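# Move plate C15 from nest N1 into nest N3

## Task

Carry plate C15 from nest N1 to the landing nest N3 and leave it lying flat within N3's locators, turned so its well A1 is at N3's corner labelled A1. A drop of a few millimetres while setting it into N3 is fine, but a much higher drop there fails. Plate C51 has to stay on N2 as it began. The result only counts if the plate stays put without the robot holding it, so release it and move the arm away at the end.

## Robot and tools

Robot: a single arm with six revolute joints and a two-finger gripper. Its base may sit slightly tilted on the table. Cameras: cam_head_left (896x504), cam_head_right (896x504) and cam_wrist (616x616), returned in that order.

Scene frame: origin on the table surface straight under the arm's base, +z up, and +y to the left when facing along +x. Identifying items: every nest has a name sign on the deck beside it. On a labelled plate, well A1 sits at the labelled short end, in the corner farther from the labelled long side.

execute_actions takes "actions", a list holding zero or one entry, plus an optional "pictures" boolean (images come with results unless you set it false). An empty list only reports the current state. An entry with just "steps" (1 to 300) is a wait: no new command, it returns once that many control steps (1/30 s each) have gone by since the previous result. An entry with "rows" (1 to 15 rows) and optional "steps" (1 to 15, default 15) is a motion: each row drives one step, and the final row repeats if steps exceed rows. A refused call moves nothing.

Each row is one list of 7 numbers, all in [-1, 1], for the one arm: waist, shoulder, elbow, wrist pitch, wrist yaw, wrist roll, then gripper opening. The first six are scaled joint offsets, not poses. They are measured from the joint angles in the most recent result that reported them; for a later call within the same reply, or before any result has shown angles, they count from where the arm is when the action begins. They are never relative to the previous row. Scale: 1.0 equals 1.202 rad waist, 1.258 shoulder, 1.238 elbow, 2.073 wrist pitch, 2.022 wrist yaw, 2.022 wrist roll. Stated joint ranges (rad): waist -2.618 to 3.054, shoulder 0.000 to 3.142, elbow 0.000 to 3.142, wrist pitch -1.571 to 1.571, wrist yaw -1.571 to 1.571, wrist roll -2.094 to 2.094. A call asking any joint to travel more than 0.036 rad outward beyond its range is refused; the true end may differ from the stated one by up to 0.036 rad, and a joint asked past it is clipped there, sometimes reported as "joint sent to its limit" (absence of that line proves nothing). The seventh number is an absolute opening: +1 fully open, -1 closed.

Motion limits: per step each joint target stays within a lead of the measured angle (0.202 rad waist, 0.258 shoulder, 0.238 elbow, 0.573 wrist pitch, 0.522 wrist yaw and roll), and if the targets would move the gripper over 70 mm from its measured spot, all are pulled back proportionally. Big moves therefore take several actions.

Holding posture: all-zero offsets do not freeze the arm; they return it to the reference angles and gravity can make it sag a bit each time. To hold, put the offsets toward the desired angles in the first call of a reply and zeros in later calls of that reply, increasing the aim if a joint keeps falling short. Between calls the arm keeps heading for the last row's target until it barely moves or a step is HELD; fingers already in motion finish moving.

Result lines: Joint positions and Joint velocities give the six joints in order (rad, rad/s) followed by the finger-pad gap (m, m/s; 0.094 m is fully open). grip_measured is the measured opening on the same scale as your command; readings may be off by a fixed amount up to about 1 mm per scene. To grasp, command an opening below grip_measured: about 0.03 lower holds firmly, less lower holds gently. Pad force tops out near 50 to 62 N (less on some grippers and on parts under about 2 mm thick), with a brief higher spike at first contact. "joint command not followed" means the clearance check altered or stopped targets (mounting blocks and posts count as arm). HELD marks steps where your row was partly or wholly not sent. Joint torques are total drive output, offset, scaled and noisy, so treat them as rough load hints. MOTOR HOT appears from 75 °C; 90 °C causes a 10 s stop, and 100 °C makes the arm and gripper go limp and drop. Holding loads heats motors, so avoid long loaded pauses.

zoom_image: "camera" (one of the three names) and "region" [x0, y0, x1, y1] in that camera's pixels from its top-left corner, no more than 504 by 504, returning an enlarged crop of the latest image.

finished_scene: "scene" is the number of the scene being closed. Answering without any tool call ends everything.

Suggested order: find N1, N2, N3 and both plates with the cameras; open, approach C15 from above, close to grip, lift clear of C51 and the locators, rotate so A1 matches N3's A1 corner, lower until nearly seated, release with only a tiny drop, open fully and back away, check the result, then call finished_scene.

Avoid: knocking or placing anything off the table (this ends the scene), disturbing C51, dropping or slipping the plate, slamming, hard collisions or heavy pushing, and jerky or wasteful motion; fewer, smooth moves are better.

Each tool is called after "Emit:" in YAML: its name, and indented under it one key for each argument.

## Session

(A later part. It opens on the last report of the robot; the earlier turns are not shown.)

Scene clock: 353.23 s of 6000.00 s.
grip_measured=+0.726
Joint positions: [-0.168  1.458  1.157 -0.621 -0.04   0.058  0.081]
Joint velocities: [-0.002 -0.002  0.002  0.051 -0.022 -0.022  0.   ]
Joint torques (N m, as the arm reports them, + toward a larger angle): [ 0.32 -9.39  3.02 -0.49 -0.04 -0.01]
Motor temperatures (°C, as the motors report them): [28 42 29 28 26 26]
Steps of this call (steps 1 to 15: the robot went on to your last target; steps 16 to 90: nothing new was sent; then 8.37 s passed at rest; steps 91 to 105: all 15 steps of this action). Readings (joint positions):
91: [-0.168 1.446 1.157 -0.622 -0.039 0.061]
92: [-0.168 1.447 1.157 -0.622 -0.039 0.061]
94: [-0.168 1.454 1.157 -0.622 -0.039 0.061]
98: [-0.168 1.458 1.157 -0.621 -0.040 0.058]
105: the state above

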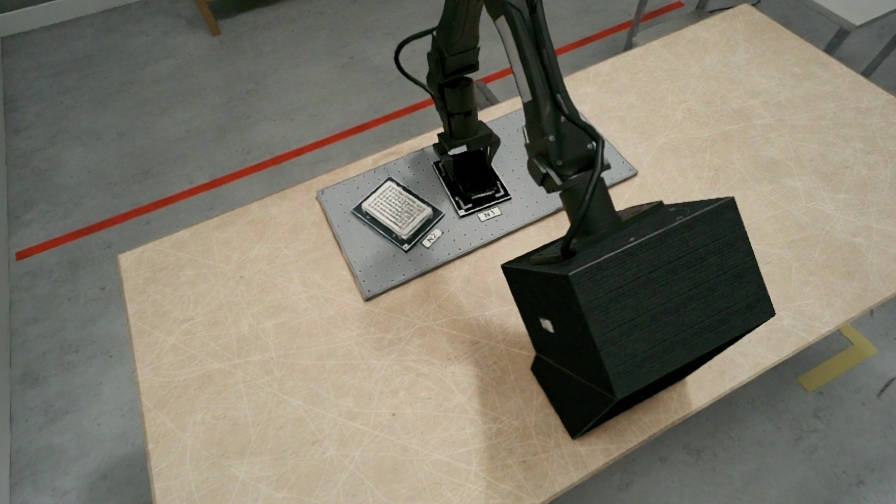

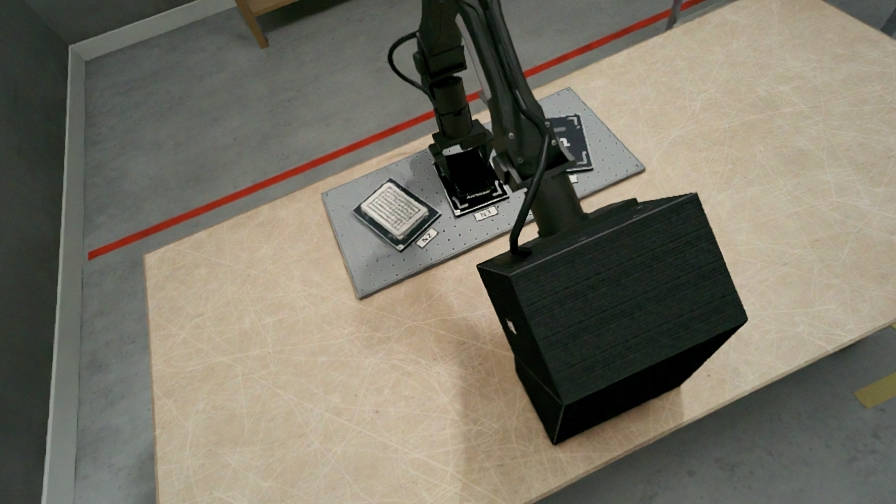

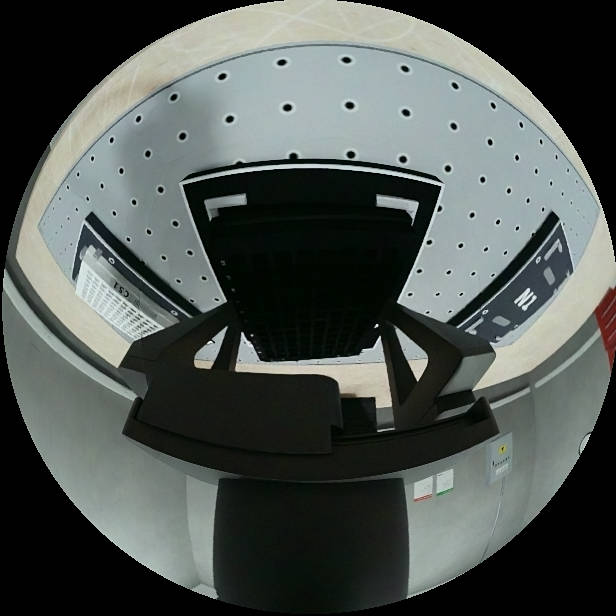

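Emit:
execute_actions:
  actions:
    - {"rows":[[0,0.012,0,0,0,0,0.7],[0,0.012,0,0,0,0,0.72],[0,0.01,0,0,0,0,0.74],[0,0.008,0,0,0,0,0.77],[0,0.005,0,0,0,0,0.8],[0,0,0,0,0,0,0.86],[0,0,0,0,0,0,0.92],[0,0,0,0,0,0,1]],"steps":15}

Emit:
execute_actions:
  actions:
    - {"rows":[[0,-0.02,0.005,-0.005,0,0,1],[0,-0.035,0.015,-0.012,0,0,1],[0,-0.05,0.025,-0.02,0,0,1],[0,-0.065,0.035,-0.03,0,0,1],[0,-0.08,0.045,-0.04,0,0,1],[0,-0.1,0.055,-0.05,0,0,1],[0,-0.12,0.07,-0.06,0,0,1],[0,-0.14,0.085,-0.07,0,0,1],[0,-0.16,0.1,-0.08,0,0,1],[0,-0.18,0.11,-0.09,0,0,1],[0,-0.2,0.12,-0.1,0,0,1]],"steps":15}

Emit:
execute_actions:
  actions:
    - {"rows":[[-0.05,-0.2,0.12,-0.1,0,0,1],[-0.1,-0.22,0.12,-0.1,0,0,1],[-0.2,-0.25,0.12,-0.1,0,0,1],[-0.3,-0.28,0.12,-0.1,0,0,1],[-0.35,-0.3,0.12,-0.1,0,0,1]],"steps":15}

Emit:
zoom_image:
  camera: "cam_head_left"
  region: [410,110,560,240]

Scene clock: 365.27 s of 6000.00 s.
grip_measured=+0.999
Joint positions: [-0.168  1.458  1.157 -0.622 -0.041  0.057  0.094]
Joint velocities: [ 0.017 -0.012  0.007  0.037 -0.007 -0.022 -0.   ]
Joint torques (N m, as the arm reports them, + toward a larger angle): [  0.16 -10.72   3.01  -0.43  -0.07   0.01]
Motor temperatures (°C, as the motors report them): [28 41 29 28 26 26]
Steps of this call (steps 1 to 15: the robot went on to your last target; steps 16 to 90: nothing new was sent; then 8.53 s passed at rest; steps 91 to 105: all 15 steps of this action). Readings (joint positions):
91: [-0.168 1.458 1.157 -0.621 -0.040 0.058]
92: [-0.168 1.458 1.157 -0.621 -0.040 0.058]
94: [-0.168 1.458 1.157 -0.621 -0.040 0.057]
98: [-0.168 1.458 1.157 -0.622 -0.041 0.057]
105: the state above

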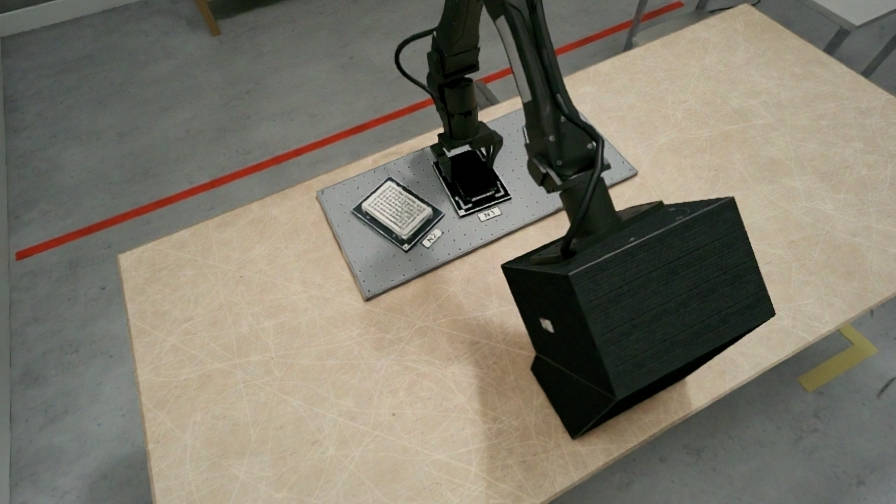

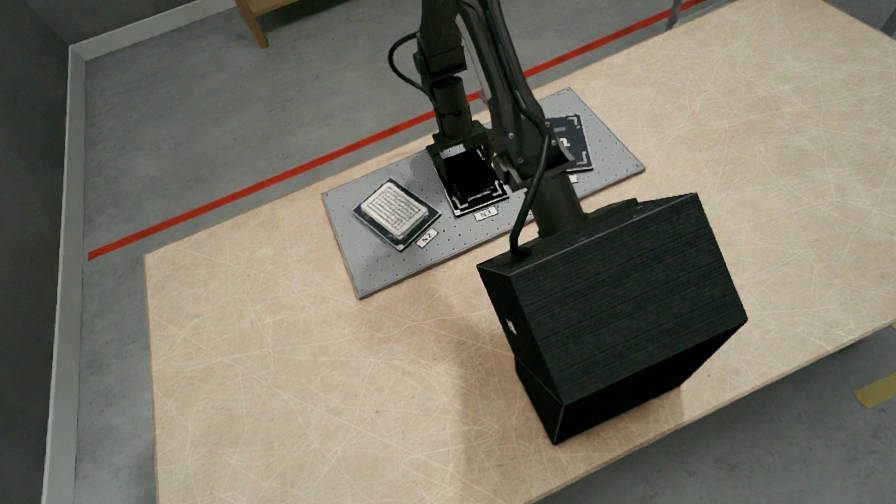

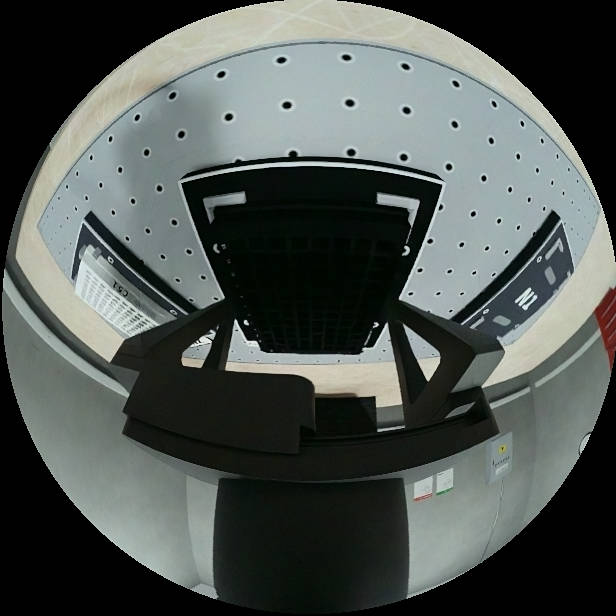

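Scene clock: 365.77 s of 6000.00 s.
grip_measured=+0.999
Joint positions: [-0.168  1.205  1.301 -0.773 -0.041  0.057  0.094]
Joint velocities: [ 0.007 -0.242  0.154 -0.066  0.007 -0.022 -0.   ]
Joint torques (N m, as the arm reports them, + toward a larger angle): [ 0.28 -9.41  4.43 -0.47 -0.04 -0.02]
Motor temperatures (°C, as the motors report them): [28 42 29 28 26 26]
Steps of this call (steps 1 to 15: all 15 steps of this action). Readings (joint positions):
1: [-0.168 1.458 1.157 -0.622 -0.041 0.057]
2: [-0.168 1.457 1.157 -0.623 -0.041 0.057]
4: [-0.168 1.442 1.158 -0.638 -0.041 0.057]
8: [-0.168 1.369 1.194 -0.704 -0.041 0.057]
15: the state above

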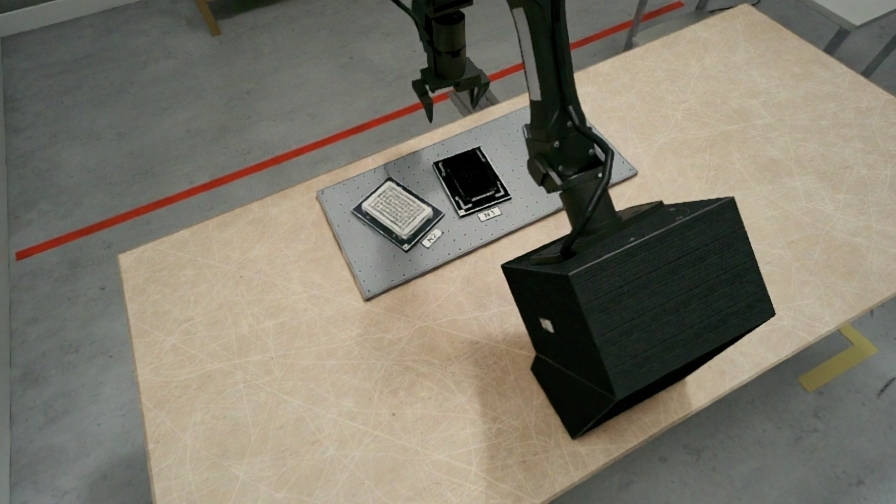

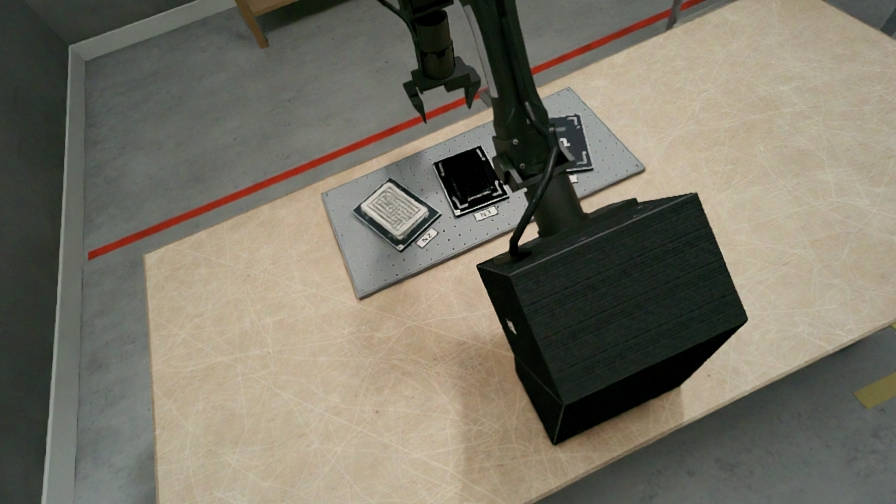

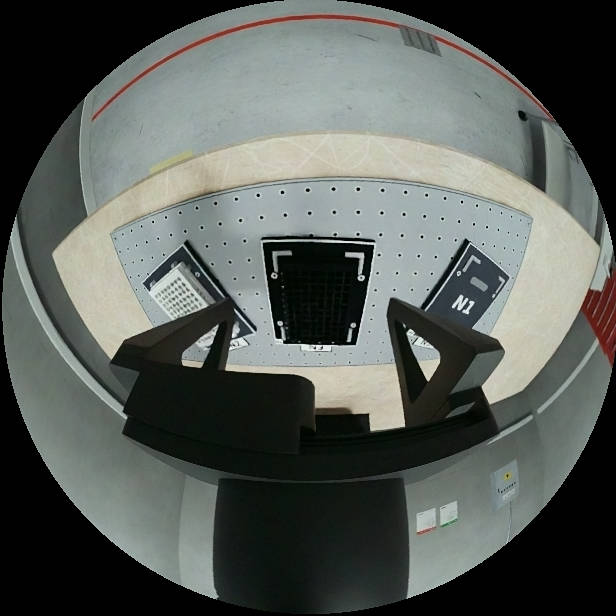

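Scene clock: 366.27 s of 6000.00 s.
grip_measured=+0.999
Joint positions: [-0.578  0.812  1.448 -0.936 -0.037  0.057  0.094]
Joint velocities: [-0.022 -0.012 -0.002 -0.066 -0.095 -0.037 -0.001]
Joint torques (N m, as the arm reports them, + toward a larger angle): [-0.71 -6.93  6.3   0.5   0.15 -0.02]
Motor temperatures (°C, as the motors report them): [28 42 29 28 26 26]
Steps of this call (steps 1 to 15: all 15 steps of this action). Readings (joint positions):
1: [-0.171 1.188 1.311 -0.785 -0.042 0.057]
2: [-0.181 1.169 1.318 -0.810 -0.044 0.057]
4: [-0.238 1.105 1.337 -0.847 -0.049 0.057]
8: [-0.415 0.950 1.385 -0.892 -0.048 0.057]
15: the state above

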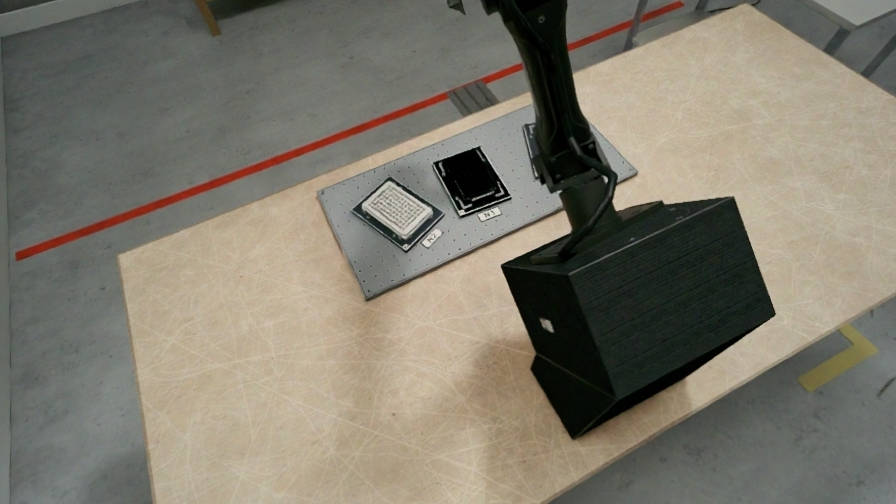

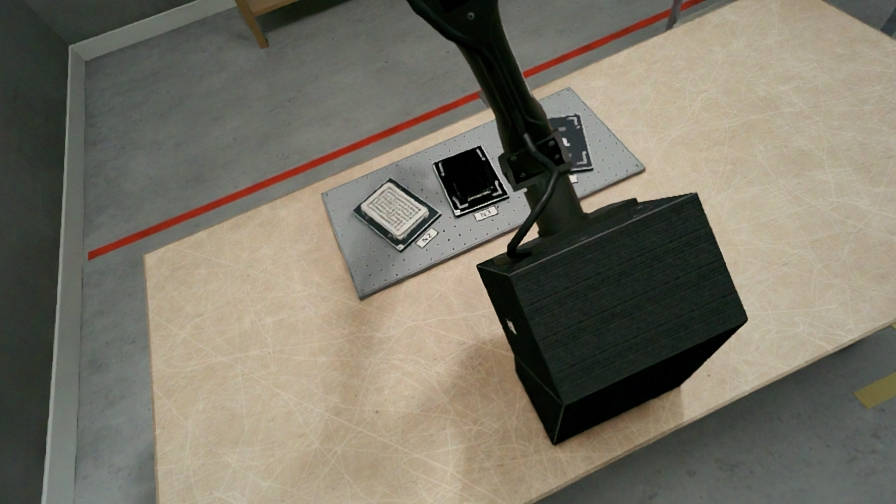

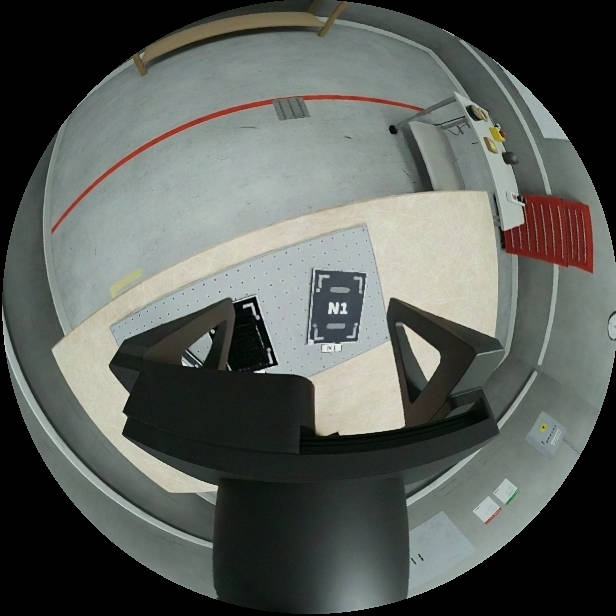

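Region (410, 110, 560, 240) of cam_head_left's 896x504 image, scaled by 3.360, with more detail than that image has; it fills the top 437 rows of this view, and the rest is white.

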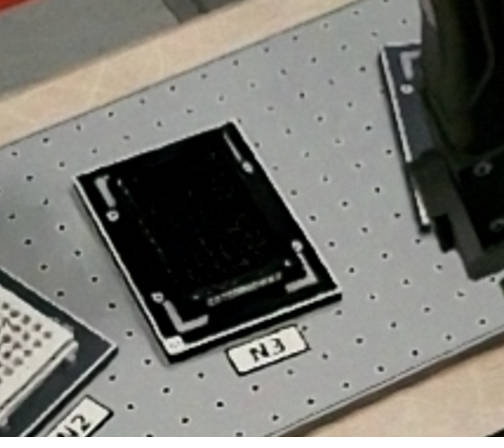

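Emit:
zoom_image:
  camera: "cam_head_right"
  region: [420,130,530,230]

Region (420, 130, 530, 230) of cam_head_right's 896x504 image, scaled by 4.582, with more detail than that image has; it fills the top 458 rows of this view, and the rest is white.

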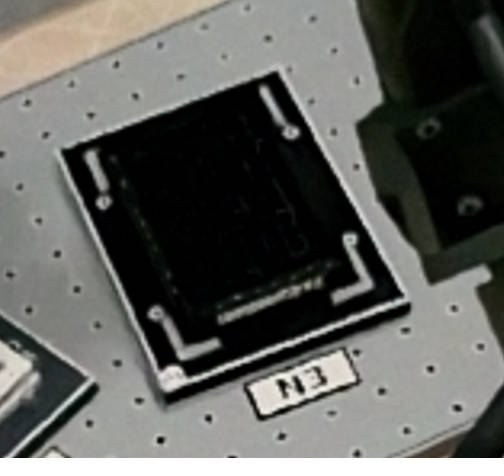

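Seated within all four locators.

Emit:
finished_scene:
  scene: 2

The scene is finished: the task was done.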